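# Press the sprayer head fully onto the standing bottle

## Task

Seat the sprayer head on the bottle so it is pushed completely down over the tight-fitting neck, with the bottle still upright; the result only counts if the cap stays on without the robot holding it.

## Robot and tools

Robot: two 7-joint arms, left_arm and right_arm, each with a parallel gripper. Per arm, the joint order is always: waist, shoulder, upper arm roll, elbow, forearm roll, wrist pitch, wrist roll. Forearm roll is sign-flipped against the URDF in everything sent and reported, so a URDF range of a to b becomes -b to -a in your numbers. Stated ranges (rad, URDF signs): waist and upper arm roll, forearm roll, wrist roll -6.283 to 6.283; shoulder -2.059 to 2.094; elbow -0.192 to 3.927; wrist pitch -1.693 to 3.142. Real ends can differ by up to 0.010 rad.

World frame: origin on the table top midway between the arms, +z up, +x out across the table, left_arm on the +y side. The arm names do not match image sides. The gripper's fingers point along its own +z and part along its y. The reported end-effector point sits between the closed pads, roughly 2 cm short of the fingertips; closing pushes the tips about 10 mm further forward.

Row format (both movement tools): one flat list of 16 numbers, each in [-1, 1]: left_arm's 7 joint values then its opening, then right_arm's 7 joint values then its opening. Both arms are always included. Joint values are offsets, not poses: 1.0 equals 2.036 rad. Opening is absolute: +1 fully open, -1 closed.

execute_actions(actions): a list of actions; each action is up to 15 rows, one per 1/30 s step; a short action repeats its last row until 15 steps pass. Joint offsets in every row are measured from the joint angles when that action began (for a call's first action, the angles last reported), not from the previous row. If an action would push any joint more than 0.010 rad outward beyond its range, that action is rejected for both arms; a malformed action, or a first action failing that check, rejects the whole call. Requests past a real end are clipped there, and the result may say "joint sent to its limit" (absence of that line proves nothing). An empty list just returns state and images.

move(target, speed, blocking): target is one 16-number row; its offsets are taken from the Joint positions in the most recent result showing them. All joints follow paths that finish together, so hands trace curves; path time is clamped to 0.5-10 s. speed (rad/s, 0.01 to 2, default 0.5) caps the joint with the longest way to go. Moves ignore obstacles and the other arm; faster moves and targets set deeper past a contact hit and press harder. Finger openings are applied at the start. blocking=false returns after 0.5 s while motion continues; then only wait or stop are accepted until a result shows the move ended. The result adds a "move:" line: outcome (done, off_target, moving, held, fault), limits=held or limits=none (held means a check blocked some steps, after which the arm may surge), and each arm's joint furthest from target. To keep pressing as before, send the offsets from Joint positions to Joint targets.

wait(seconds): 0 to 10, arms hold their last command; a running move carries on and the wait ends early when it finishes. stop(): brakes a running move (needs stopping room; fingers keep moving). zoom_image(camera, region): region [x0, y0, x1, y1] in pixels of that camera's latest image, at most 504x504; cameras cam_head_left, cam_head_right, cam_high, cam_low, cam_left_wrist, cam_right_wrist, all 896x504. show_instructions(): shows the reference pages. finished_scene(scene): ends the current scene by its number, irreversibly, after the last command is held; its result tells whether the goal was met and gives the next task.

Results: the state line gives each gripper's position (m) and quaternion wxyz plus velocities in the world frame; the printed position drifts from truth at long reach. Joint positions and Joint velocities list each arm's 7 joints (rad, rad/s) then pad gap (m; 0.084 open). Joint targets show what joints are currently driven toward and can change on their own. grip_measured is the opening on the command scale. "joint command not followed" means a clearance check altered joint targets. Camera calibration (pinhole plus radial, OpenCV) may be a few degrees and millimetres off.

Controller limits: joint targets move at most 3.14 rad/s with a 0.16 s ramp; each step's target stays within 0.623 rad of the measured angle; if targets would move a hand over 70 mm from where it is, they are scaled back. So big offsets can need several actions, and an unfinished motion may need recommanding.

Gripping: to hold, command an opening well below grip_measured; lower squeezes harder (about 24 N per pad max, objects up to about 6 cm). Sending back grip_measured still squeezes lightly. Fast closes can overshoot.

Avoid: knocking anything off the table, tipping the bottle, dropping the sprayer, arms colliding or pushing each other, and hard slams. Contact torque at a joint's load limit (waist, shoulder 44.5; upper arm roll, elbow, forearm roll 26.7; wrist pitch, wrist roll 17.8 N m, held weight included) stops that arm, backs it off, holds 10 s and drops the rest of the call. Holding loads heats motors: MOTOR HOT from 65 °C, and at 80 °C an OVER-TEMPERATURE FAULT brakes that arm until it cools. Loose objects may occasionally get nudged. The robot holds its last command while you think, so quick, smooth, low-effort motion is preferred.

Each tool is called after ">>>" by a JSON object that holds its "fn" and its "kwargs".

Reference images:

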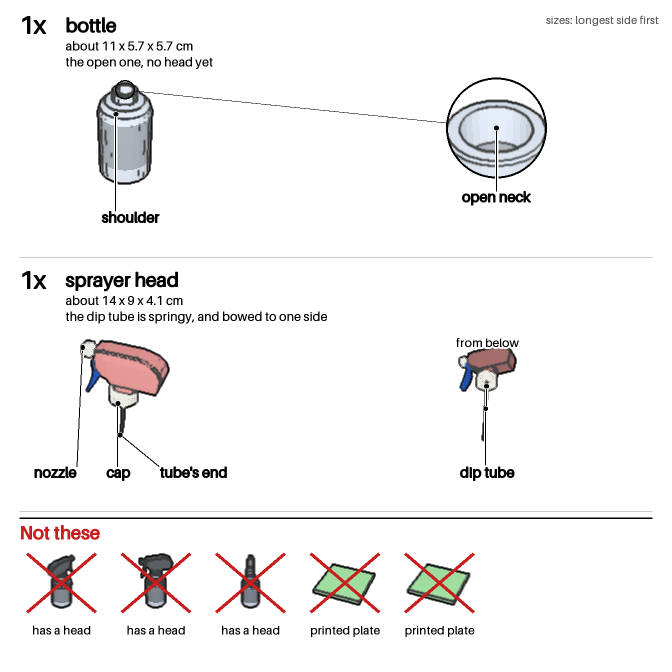

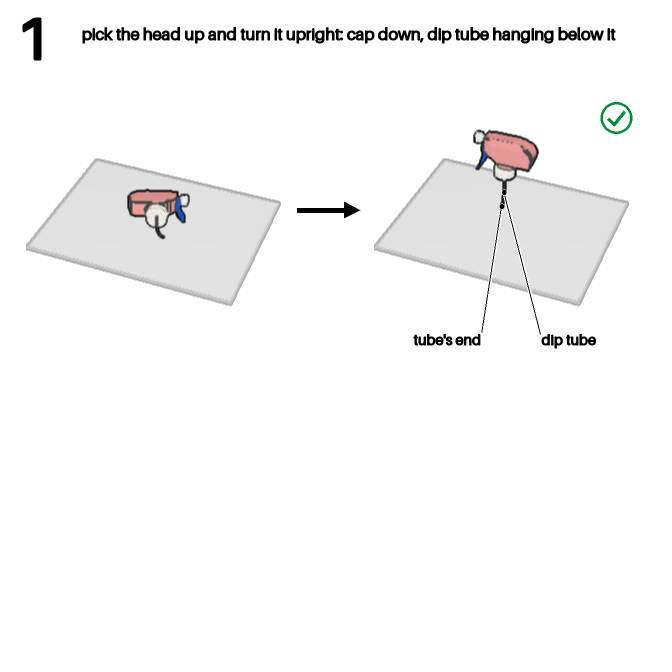

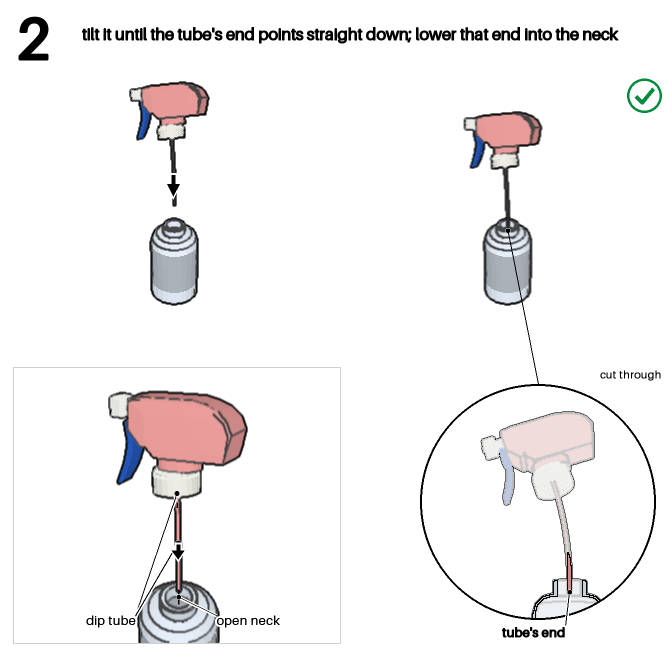

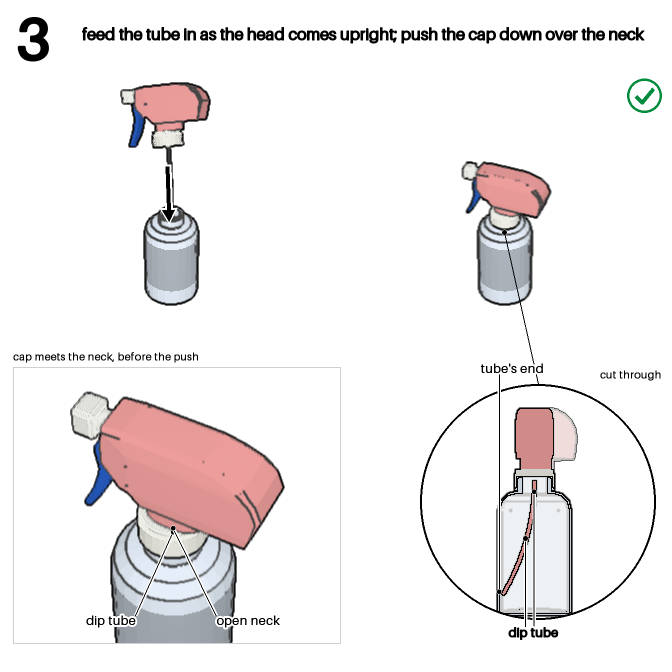

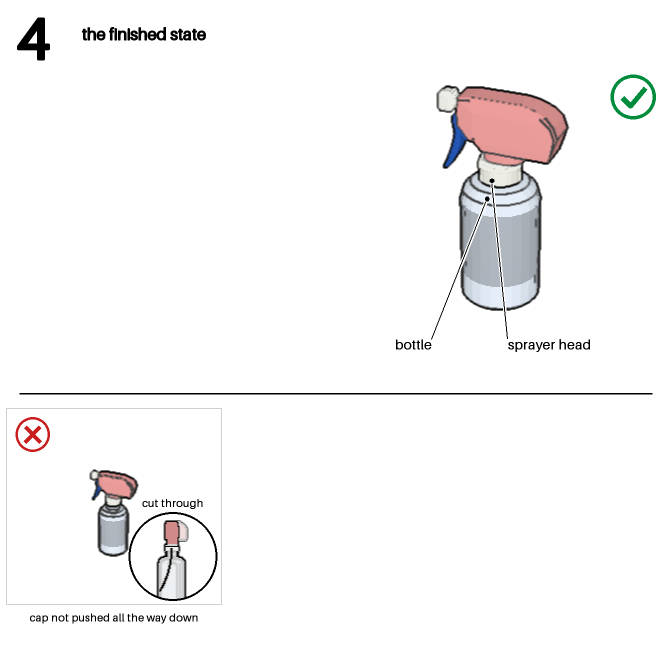

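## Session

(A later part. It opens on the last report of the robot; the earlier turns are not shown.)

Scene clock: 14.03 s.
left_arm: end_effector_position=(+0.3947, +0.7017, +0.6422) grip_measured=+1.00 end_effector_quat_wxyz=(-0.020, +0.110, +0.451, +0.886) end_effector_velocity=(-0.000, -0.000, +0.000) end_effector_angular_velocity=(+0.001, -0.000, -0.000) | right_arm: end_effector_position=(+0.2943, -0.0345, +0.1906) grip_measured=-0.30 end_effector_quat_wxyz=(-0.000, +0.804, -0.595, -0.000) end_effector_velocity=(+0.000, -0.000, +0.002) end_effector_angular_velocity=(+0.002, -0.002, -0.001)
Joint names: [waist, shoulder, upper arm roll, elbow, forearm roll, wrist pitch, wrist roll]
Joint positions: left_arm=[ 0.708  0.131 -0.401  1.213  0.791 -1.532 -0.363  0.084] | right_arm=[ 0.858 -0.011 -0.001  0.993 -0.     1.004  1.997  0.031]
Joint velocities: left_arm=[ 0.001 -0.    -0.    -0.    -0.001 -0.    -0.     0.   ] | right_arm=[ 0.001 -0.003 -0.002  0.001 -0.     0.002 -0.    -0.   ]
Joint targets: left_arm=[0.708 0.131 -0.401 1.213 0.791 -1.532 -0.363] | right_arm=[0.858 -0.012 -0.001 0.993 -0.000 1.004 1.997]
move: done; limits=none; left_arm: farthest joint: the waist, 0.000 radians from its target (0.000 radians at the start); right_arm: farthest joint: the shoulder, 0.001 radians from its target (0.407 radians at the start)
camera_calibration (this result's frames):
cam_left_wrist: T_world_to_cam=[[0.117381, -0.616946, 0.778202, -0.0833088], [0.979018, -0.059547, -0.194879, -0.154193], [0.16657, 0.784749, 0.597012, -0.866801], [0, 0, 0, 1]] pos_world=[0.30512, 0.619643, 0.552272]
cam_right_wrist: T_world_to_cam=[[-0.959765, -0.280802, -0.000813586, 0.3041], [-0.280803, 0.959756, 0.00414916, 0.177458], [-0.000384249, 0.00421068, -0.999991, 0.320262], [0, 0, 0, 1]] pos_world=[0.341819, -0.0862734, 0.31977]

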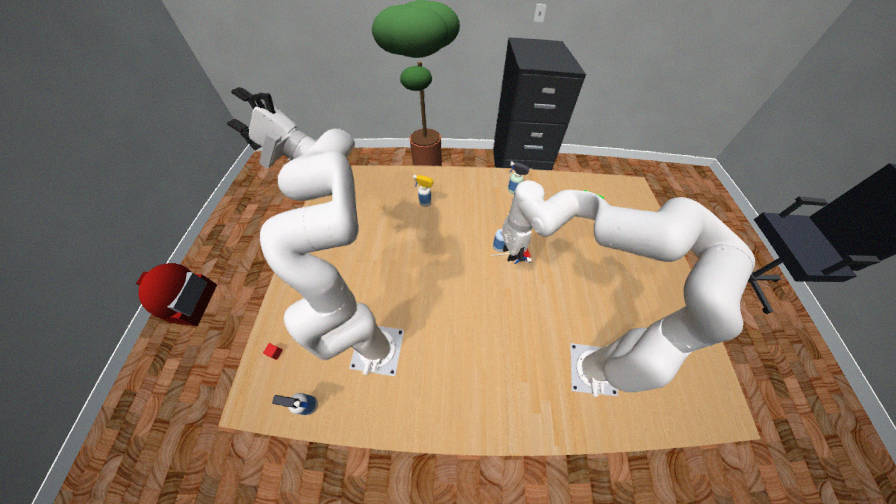

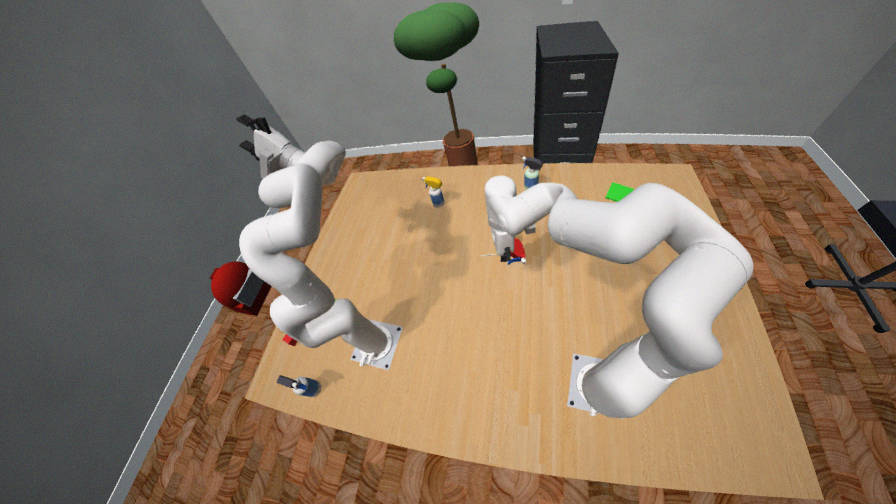

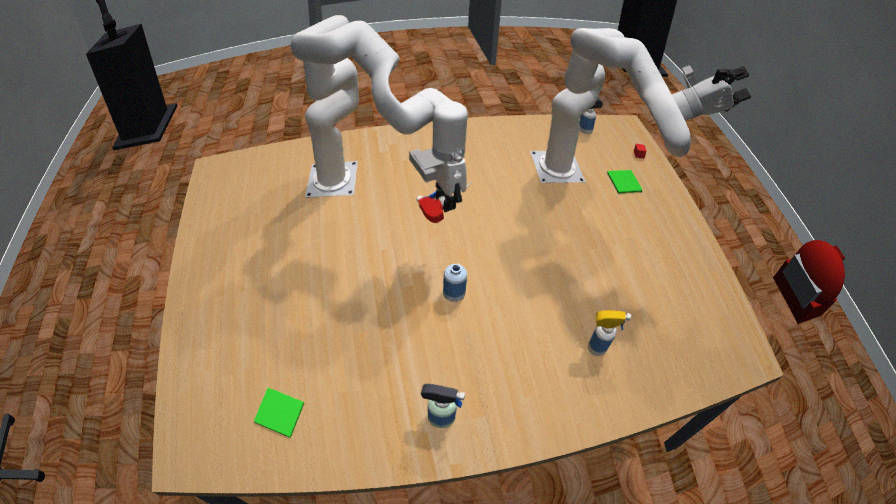

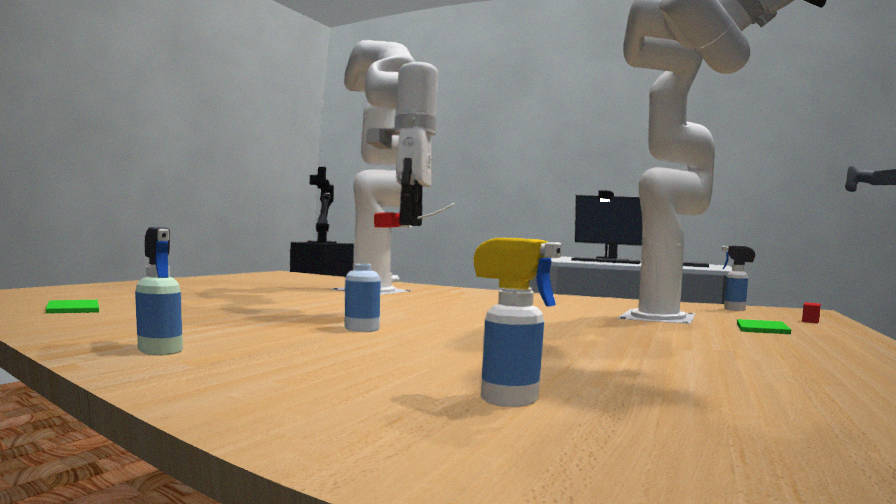

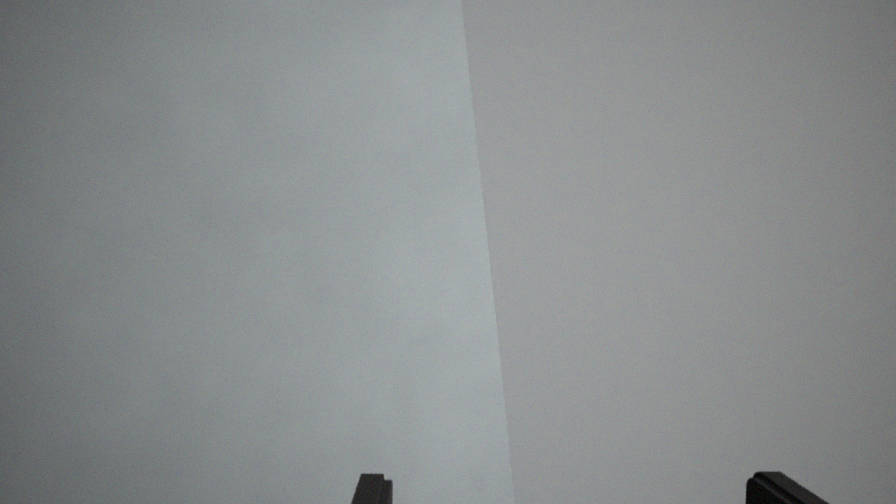

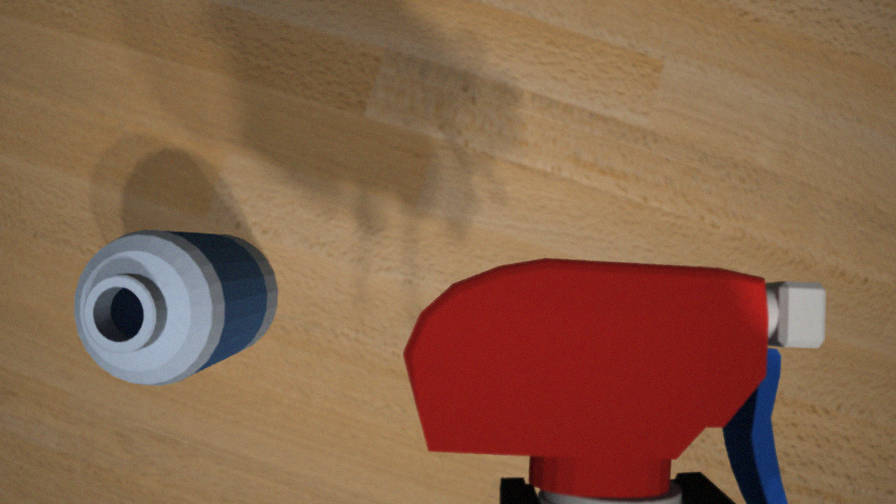

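>>> {"fn": "move", "kwargs": {"target": [0,0,0,0,0,0,0,1,-0.088,0,0,0,0.9,0.0265,0.562,-0.8], "speed": 0.7}}

>>> {"fn": "move", "kwargs": {"target": [0,0,0,0,0,0,0,1,0,0.091,0,-0.15,0.643,0,0,-0.8], "speed": 0.6}}

>>> {"fn": "zoom_image", "kwargs": {"camera": "cam_high", "region": [390,200,530,310]}}

>>> {"fn": "zoom_image", "kwargs": {"camera": "cam_low", "region": [290,160,450,300]}}

Scene clock: 17.77 s.
left_arm: end_effector_position=(+0.3947, +0.7017, +0.6422) grip_measured=+1.00 end_effector_quat_wxyz=(-0.020, +0.110, +0.451, +0.886) end_effector_velocity=(+0.001, +0.001, -0.000) end_effector_angular_velocity=(-0.001, +0.002, -0.001) | right_arm: end_effector_position=(+0.5270, -0.1939, +0.3798) grip_measured=-0.30 end_effector_quat_wxyz=(-0.167, +0.556, -0.477, +0.660) end_effector_velocity=(+0.000, -0.001, +0.000) end_effector_angular_velocity=(-0.001, -0.002, -0.000)
Joint names: [waist, shoulder, upper arm roll, elbow, forearm roll, wrist pitch, wrist roll]
Joint positions: left_arm=[ 0.708  0.131 -0.401  1.213  0.791 -1.532 -0.363  0.084] | right_arm=[ 0.679 -0.011 -0.001  0.993  1.832  1.058  3.141  0.031]
Joint velocities: left_arm=[ 0.001  0.001  0.    -0.    -0.001  0.002 -0.     0.   ] | right_arm=[-0.001 -0.    -0.001 -0.     0.003  0.     0.002  0.   ]
Joint targets: left_arm=[0.708 0.131 -0.401 1.213 0.791 -1.532 -0.363] | right_arm=[0.679 -0.011 -0.001 0.993 1.832 1.058 3.141]
move: done; limits=none; left_arm: farthest joint: the waist, 0.000 radians from its target (0.000 radians at the start); right_arm: farthest joint: the waist, 0.000 radians from its target (0.179 radians at the start)
camera_calibration (this result's frames):
cam_left_wrist: T_world_to_cam=[[0.117381, -0.616946, 0.778203, -0.0833089], [0.979018, -0.0595471, -0.194879, -0.154193], [0.16657, 0.784749, 0.597012, -0.866801], [0, 0, 0, 1]] pos_world=[0.30512, 0.619643, 0.552272]
cam_right_wrist: T_world_to_cam=[[-0.305441, -0.48056, -0.822051, 0.411157], [0.32512, 0.758794, -0.564383, 0.252635], [0.894988, -0.439651, -0.075527, -0.398805], [0, 0, 0, 1]] pos_world=[0.400373, -0.169447, 0.450455]

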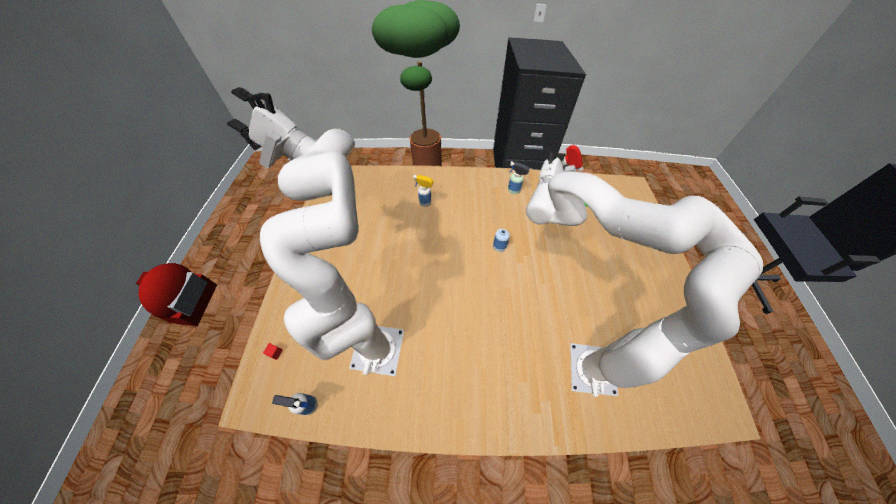

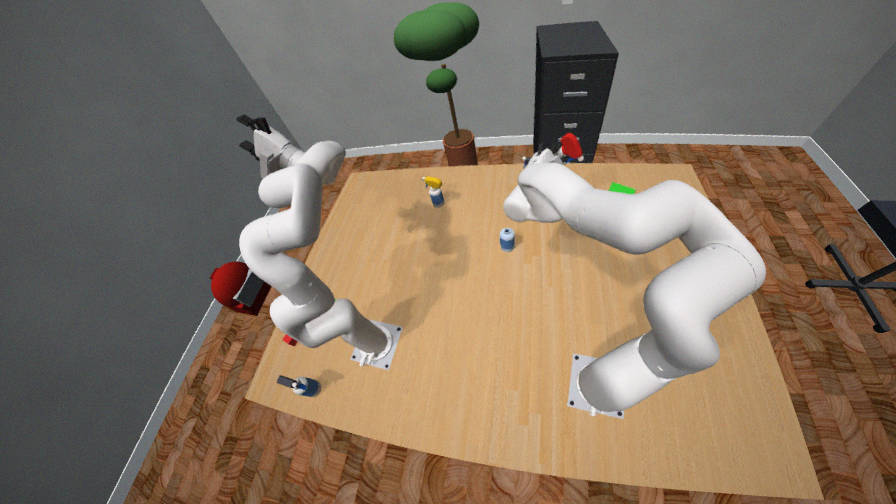

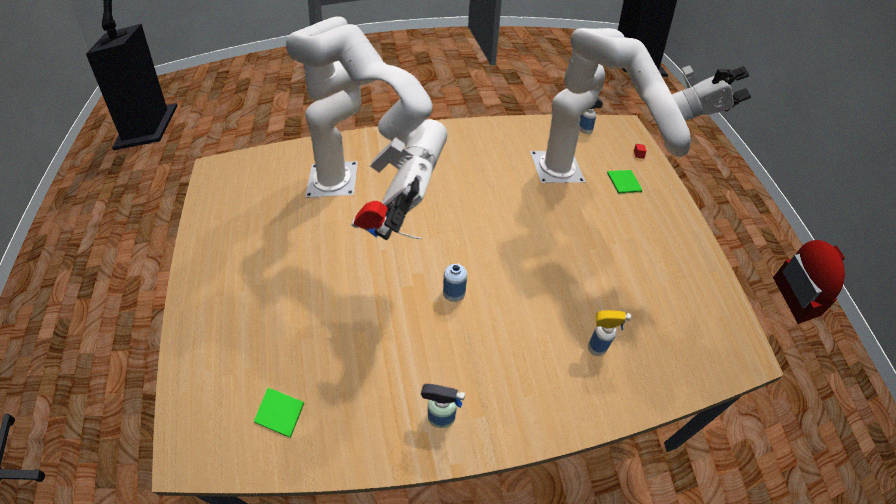

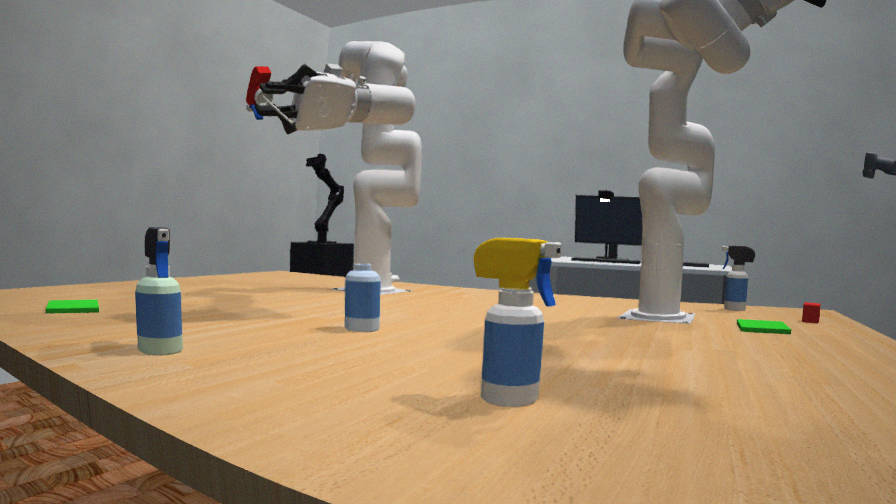

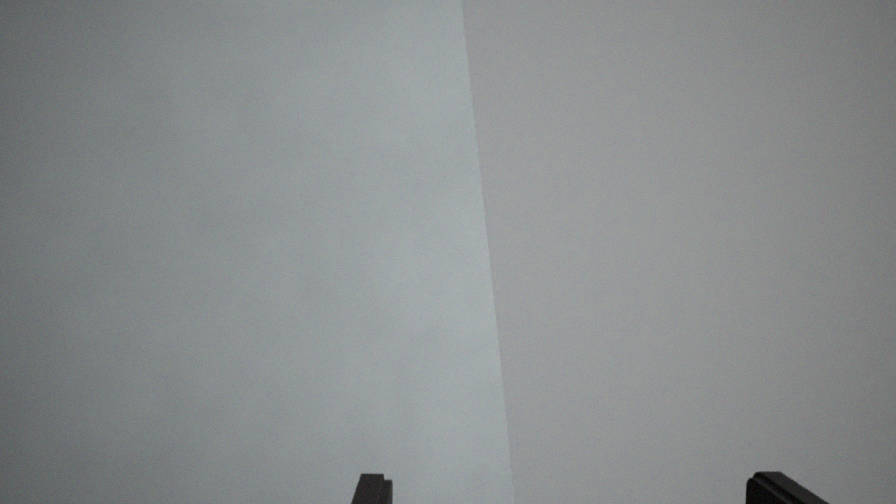

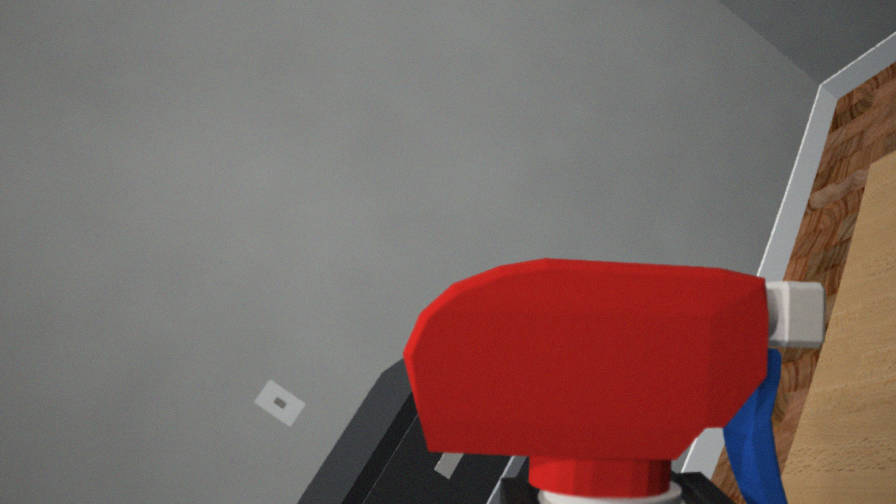

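Scene clock: 20.63 s.
left_arm: end_effector_position=(+0.3947, +0.7017, +0.6422) grip_measured=+1.00 end_effector_quat_wxyz=(-0.020, +0.110, +0.451, +0.886) end_effector_velocity=(-0.000, +0.000, -0.000) end_effector_angular_velocity=(+0.000, +0.000, +0.001) | right_arm: end_effector_position=(+0.4574, -0.0309, +0.2105) grip_measured=-0.30 end_effector_quat_wxyz=(-0.190, +0.681, +0.190, +0.681) end_effector_velocity=(-0.001, +0.000, -0.001) end_effector_angular_velocity=(-0.003, +0.002, +0.003)
Joint names: [waist, shoulder, upper arm roll, elbow, forearm roll, wrist pitch, wrist roll]
Joint positions: left_arm=[ 0.708  0.131 -0.401  1.213  0.791 -1.532 -0.363  0.084] | right_arm=[ 0.679  0.174 -0.001  0.688  3.14   1.058  3.141  0.031]
Joint velocities: left_arm=[ 0.001  0.001 -0.     0.    -0.    -0.     0.     0.   ] | right_arm=[ 0.     0.001  0.    -0.002  0.002 -0.001 -0.     0.   ]
Joint targets: left_arm=[0.708 0.131 -0.401 1.213 0.791 -1.532 -0.363] | right_arm=[0.679 0.174 -0.001 0.687 3.141 1.058 3.141]
move: done; limits=none; left_arm: farthest joint: the waist, 0.000 radians from its target (0.000 radians at the start); right_arm: farthest joint: the forearm roll, 0.001 radians from its target (1.309 radians at the start)
camera_calibration (this result's frames):
cam_left_wrist: T_world_to_cam=[[0.117381, -0.616946, 0.778203, -0.083309], [0.979018, -0.0595469, -0.194879, -0.154193], [0.16657, 0.78475, 0.597011, -0.866801], [0, 0, 0, 1]] pos_world=[0.30512, 0.619643, 0.552272]
cam_right_wrist: T_world_to_cam=[[0.51777, -0.855429, -0.0124709, -0.229532], [-0.0091059, 0.00906578, -0.999917, 0.277464], [0.855471, 0.517841, -0.00309546, -0.245186], [0, 0, 0, 1]] pos_world=[0.331121, -0.071897, 0.27382]

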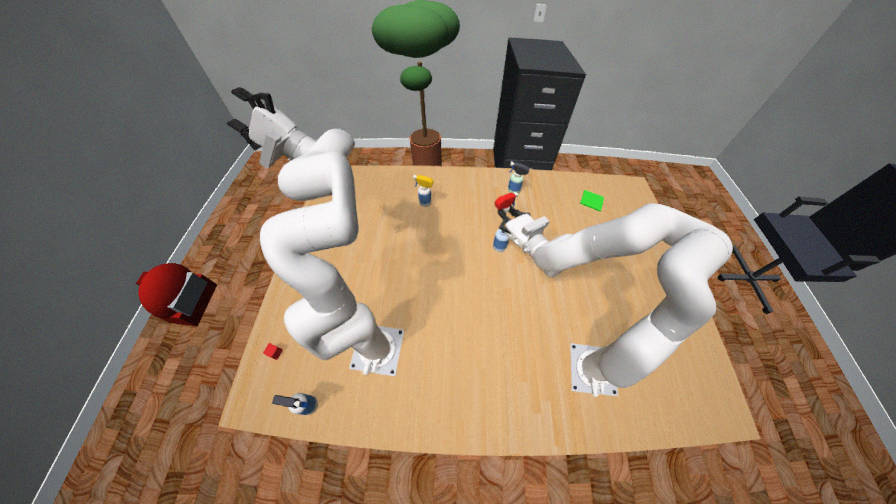

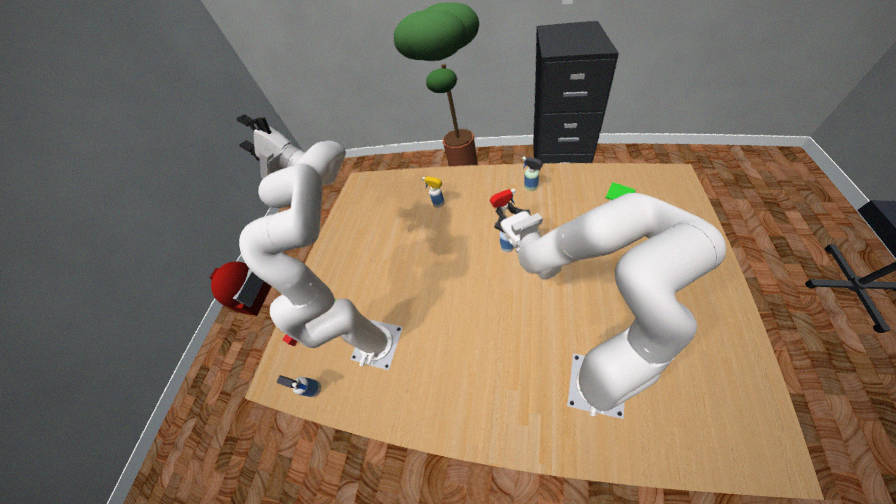

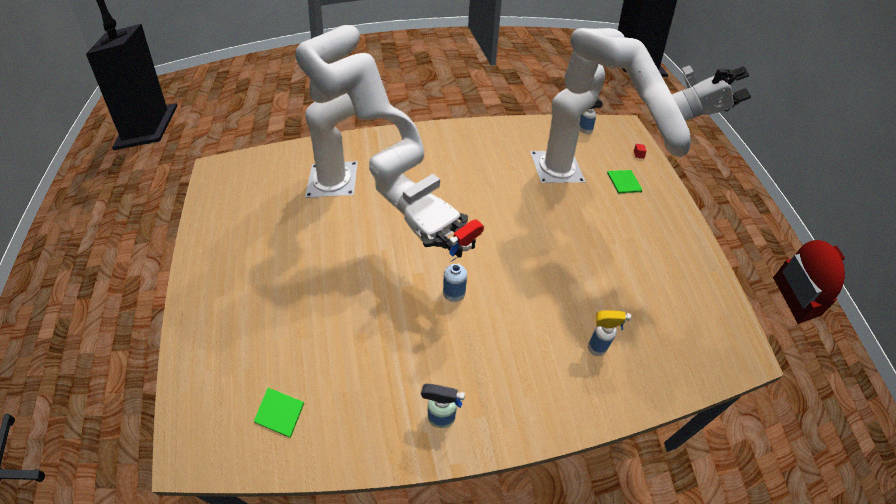

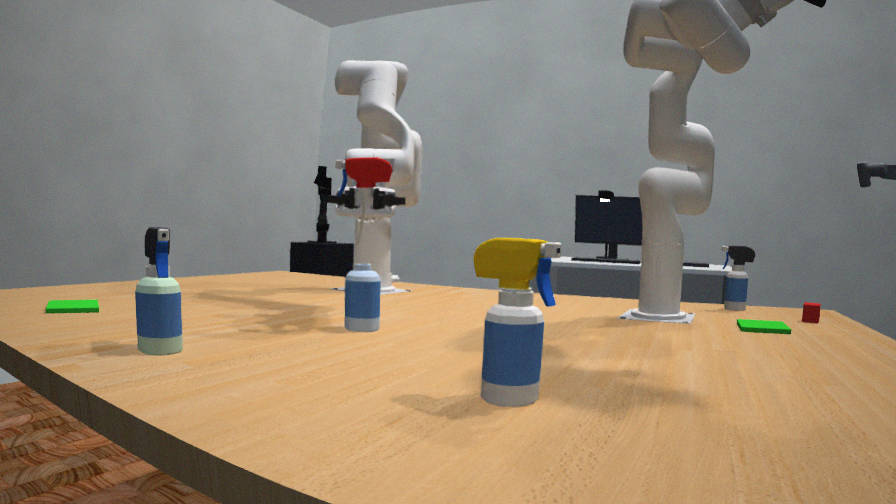

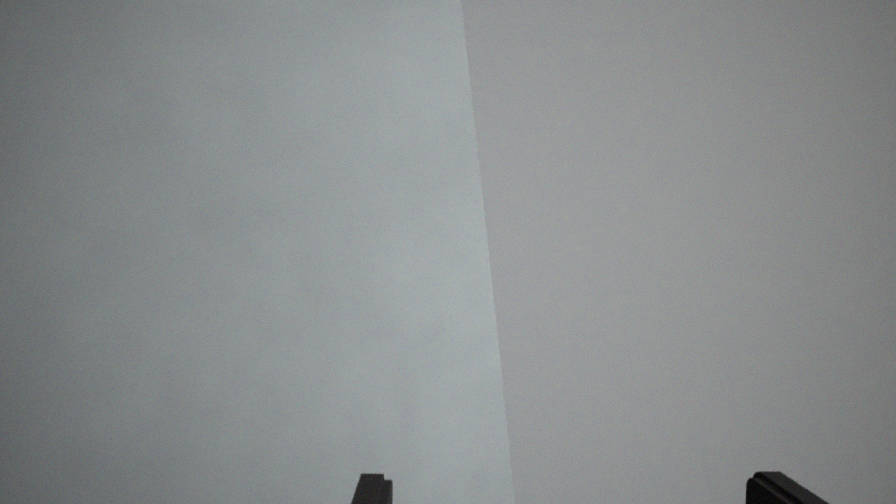

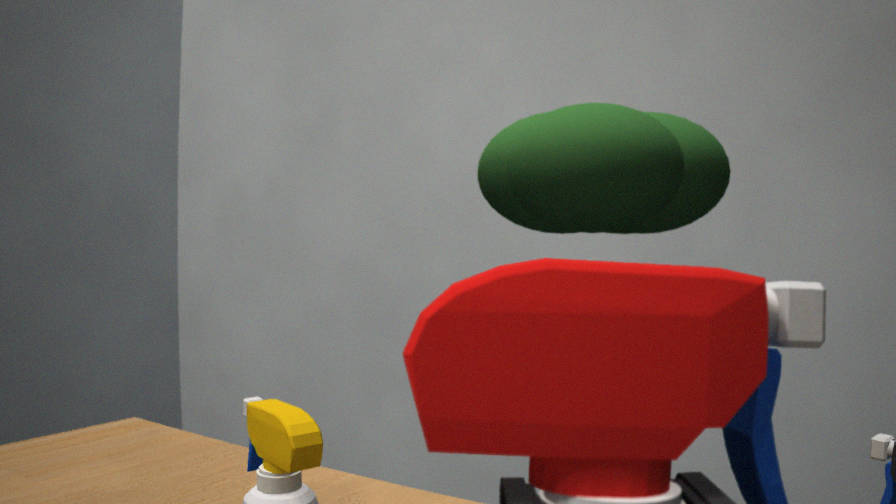

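Region (390, 200, 530, 310) of cam_high's 896x504 image, scaled by 3.600, with more detail than that image has; it fills the top 396 rows of this view, and the rest is white.

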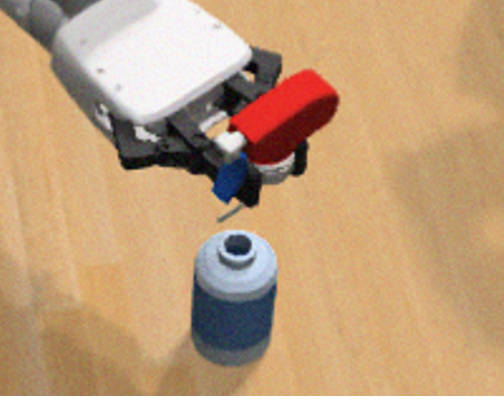

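Region (290, 160, 450, 300) of cam_low's 896x504 image, scaled by 3.150, with more detail than that image has; it fills the top 441 rows of this view, and the rest is white.

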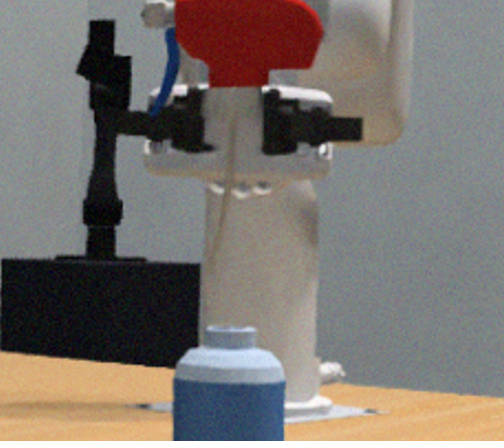

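>>> {"fn": "move", "kwargs": {"target": [0,0,0,0,0,0,0,1,0.0085,0.043,0,0.01,0,0.033,0,-0.8], "speed": 0.1}}

>>> {"fn": "zoom_image", "kwargs": {"camera": "cam_high", "region": [420,230,500,290]}}

>>> {"fn": "zoom_image", "kwargs": {"camera": "cam_low", "region": [320,200,420,290]}}

Scene clock: 22.37 s.
left_arm: end_effector_position=(+0.3947, +0.7017, +0.6422) grip_measured=+1.00 end_effector_quat_wxyz=(-0.020, +0.110, +0.451, +0.886) end_effector_velocity=(-0.000, +0.000, +0.000) end_effector_angular_velocity=(-0.000, -0.000, +0.000) | right_arm: end_effector_position=(+0.4572, -0.0191, +0.1854) grip_measured=-0.30 end_effector_quat_wxyz=(-0.196, +0.679, +0.196, +0.680) end_effector_velocity=(-0.000, +0.000, -0.001) end_effector_angular_velocity=(-0.001, +0.000, +0.000)
Joint names: [waist, shoulder, upper arm roll, elbow, forearm roll, wrist pitch, wrist roll]
Joint positions: left_arm=[ 0.708  0.131 -0.401  1.213  0.791 -1.532 -0.363  0.084] | right_arm=[ 0.696  0.261 -0.001  0.708  3.14   1.125  3.141  0.031]
Joint velocities: left_arm=[ 0.001  0.    -0.     0.    -0.     0.001 -0.     0.   ] | right_arm=[ 0.001  0.002 -0.001  0.    -0.     0.001 -0.    -0.   ]
Joint targets: left_arm=[0.708 0.131 -0.401 1.213 0.791 -1.532 -0.363] | right_arm=[0.696 0.261 -0.001 0.708 3.140 1.125 3.141]
move: done; limits=none; left_arm: farthest joint: the waist, 0.000 radians from its target (0.000 radians at the start); right_arm: farthest joint: the waist, 0.000 radians from its target (0.018 radians at the start)
camera_calibration (this result's frames):
cam_left_wrist: T_world_to_cam=[[0.117381, -0.616946, 0.778203, -0.083309], [0.979018, -0.0595467, -0.194879, -0.154193], [0.166569, 0.78475, 0.597012, -0.866801], [0, 0, 0, 1]] pos_world=[0.30512, 0.619643, 0.552272]
cam_right_wrist: T_world_to_cam=[[0.532399, -0.846404, -0.0122697, -0.226165], [-0.00898902, 0.00884087, -0.999921, 0.252197], [0.846446, 0.532467, -0.00290147, -0.246871], [0, 0, 0, 1]] pos_world=[0.33164, -0.0622062, 0.248685]

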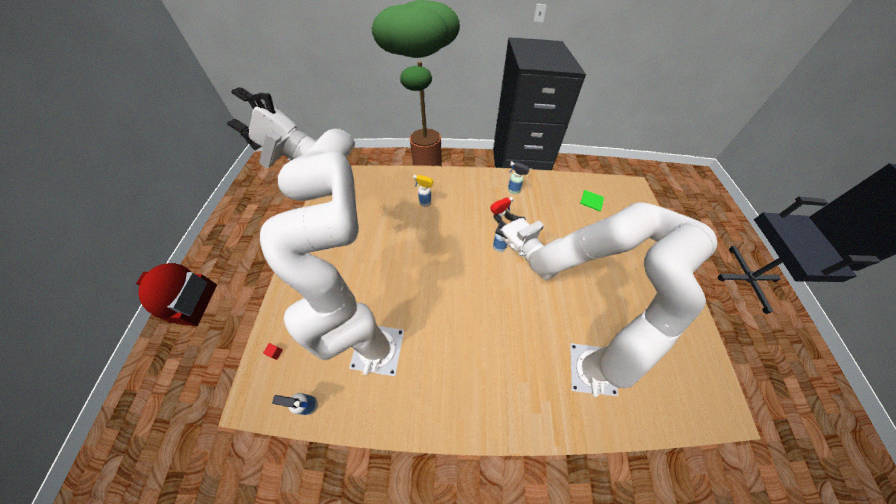

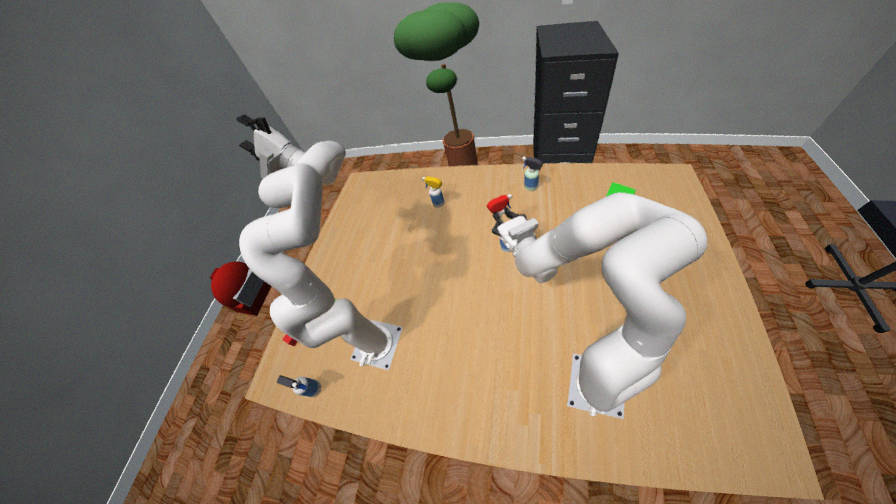

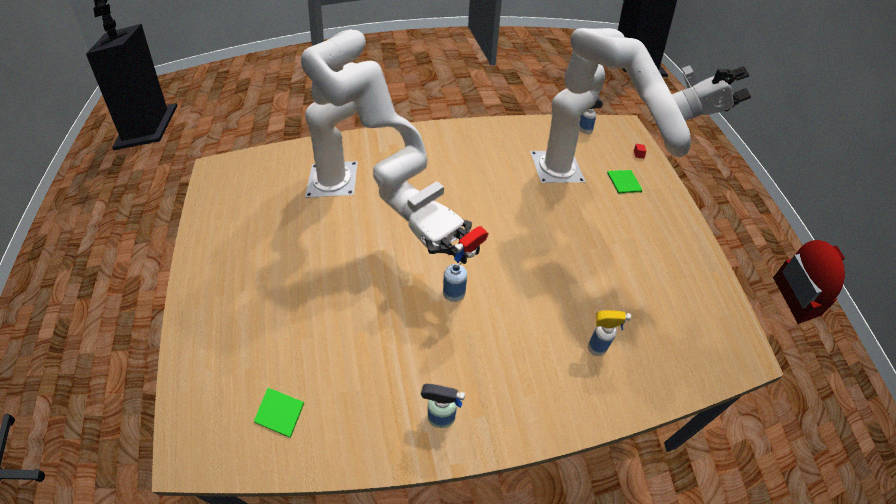

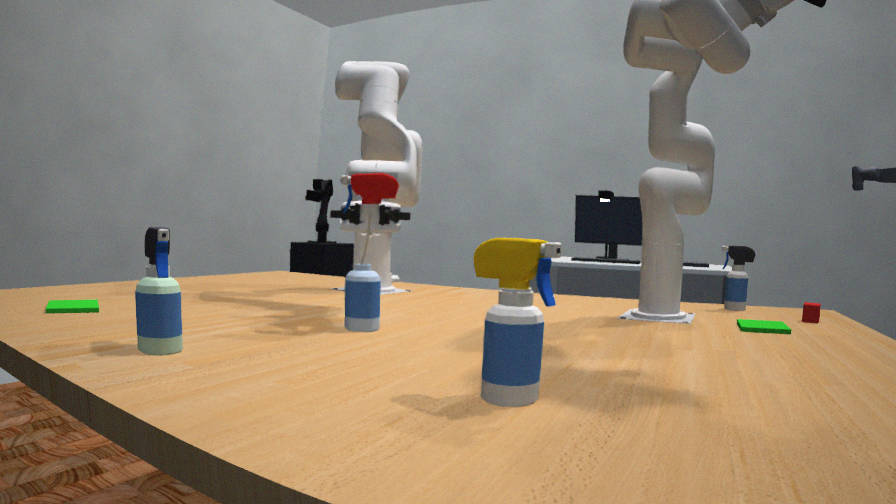

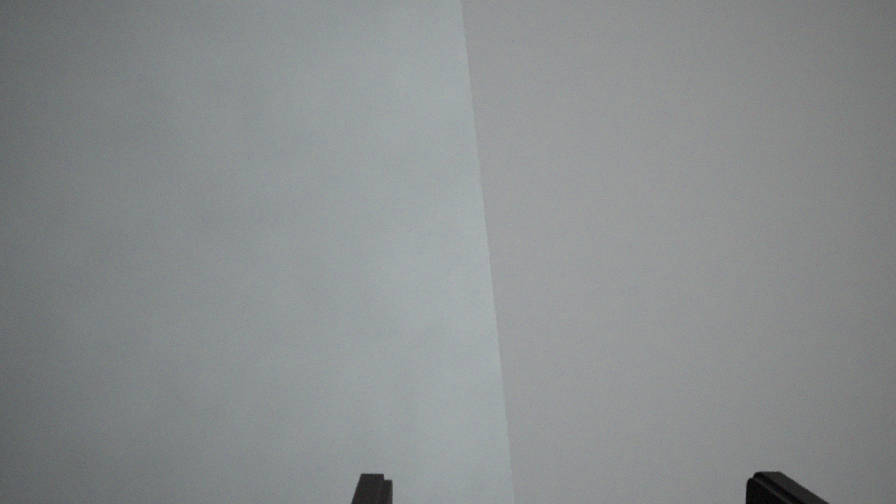

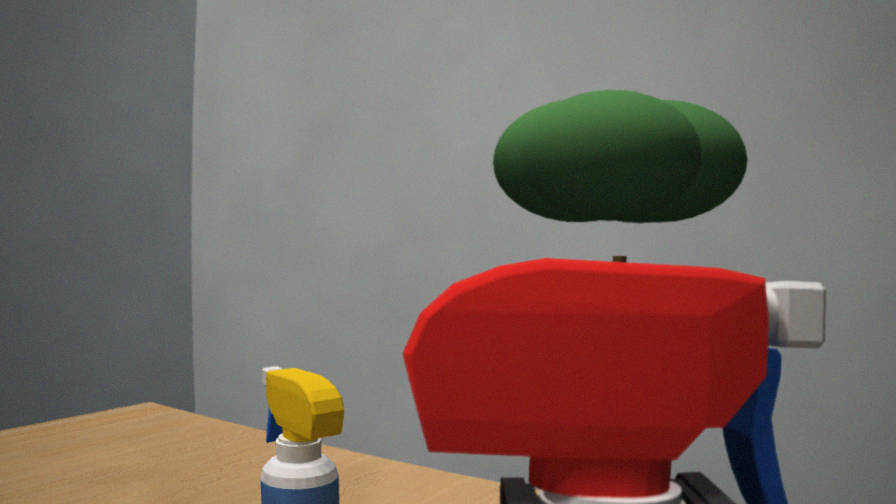

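Region (420, 230, 500, 290) of cam_high's 896x504 image, scaled by 6.300, with more detail than that image has; it fills the top 378 rows of this view, and the rest is white.

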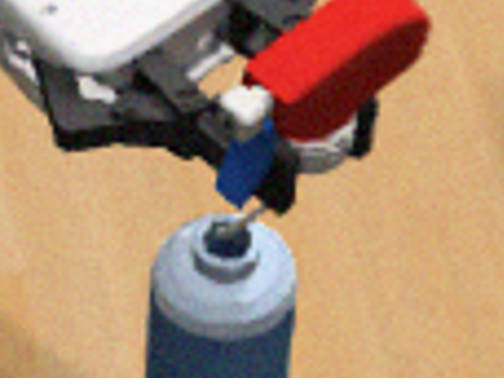

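Region (320, 200, 420, 290) of cam_low's 896x504 image, scaled by 5.040, with more detail than that image has; it fills the top 454 rows of this view, and the rest is white.

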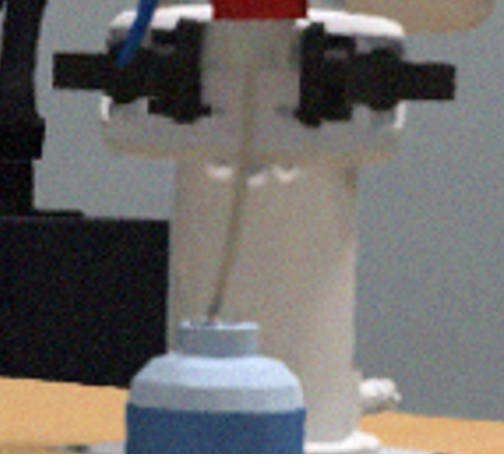

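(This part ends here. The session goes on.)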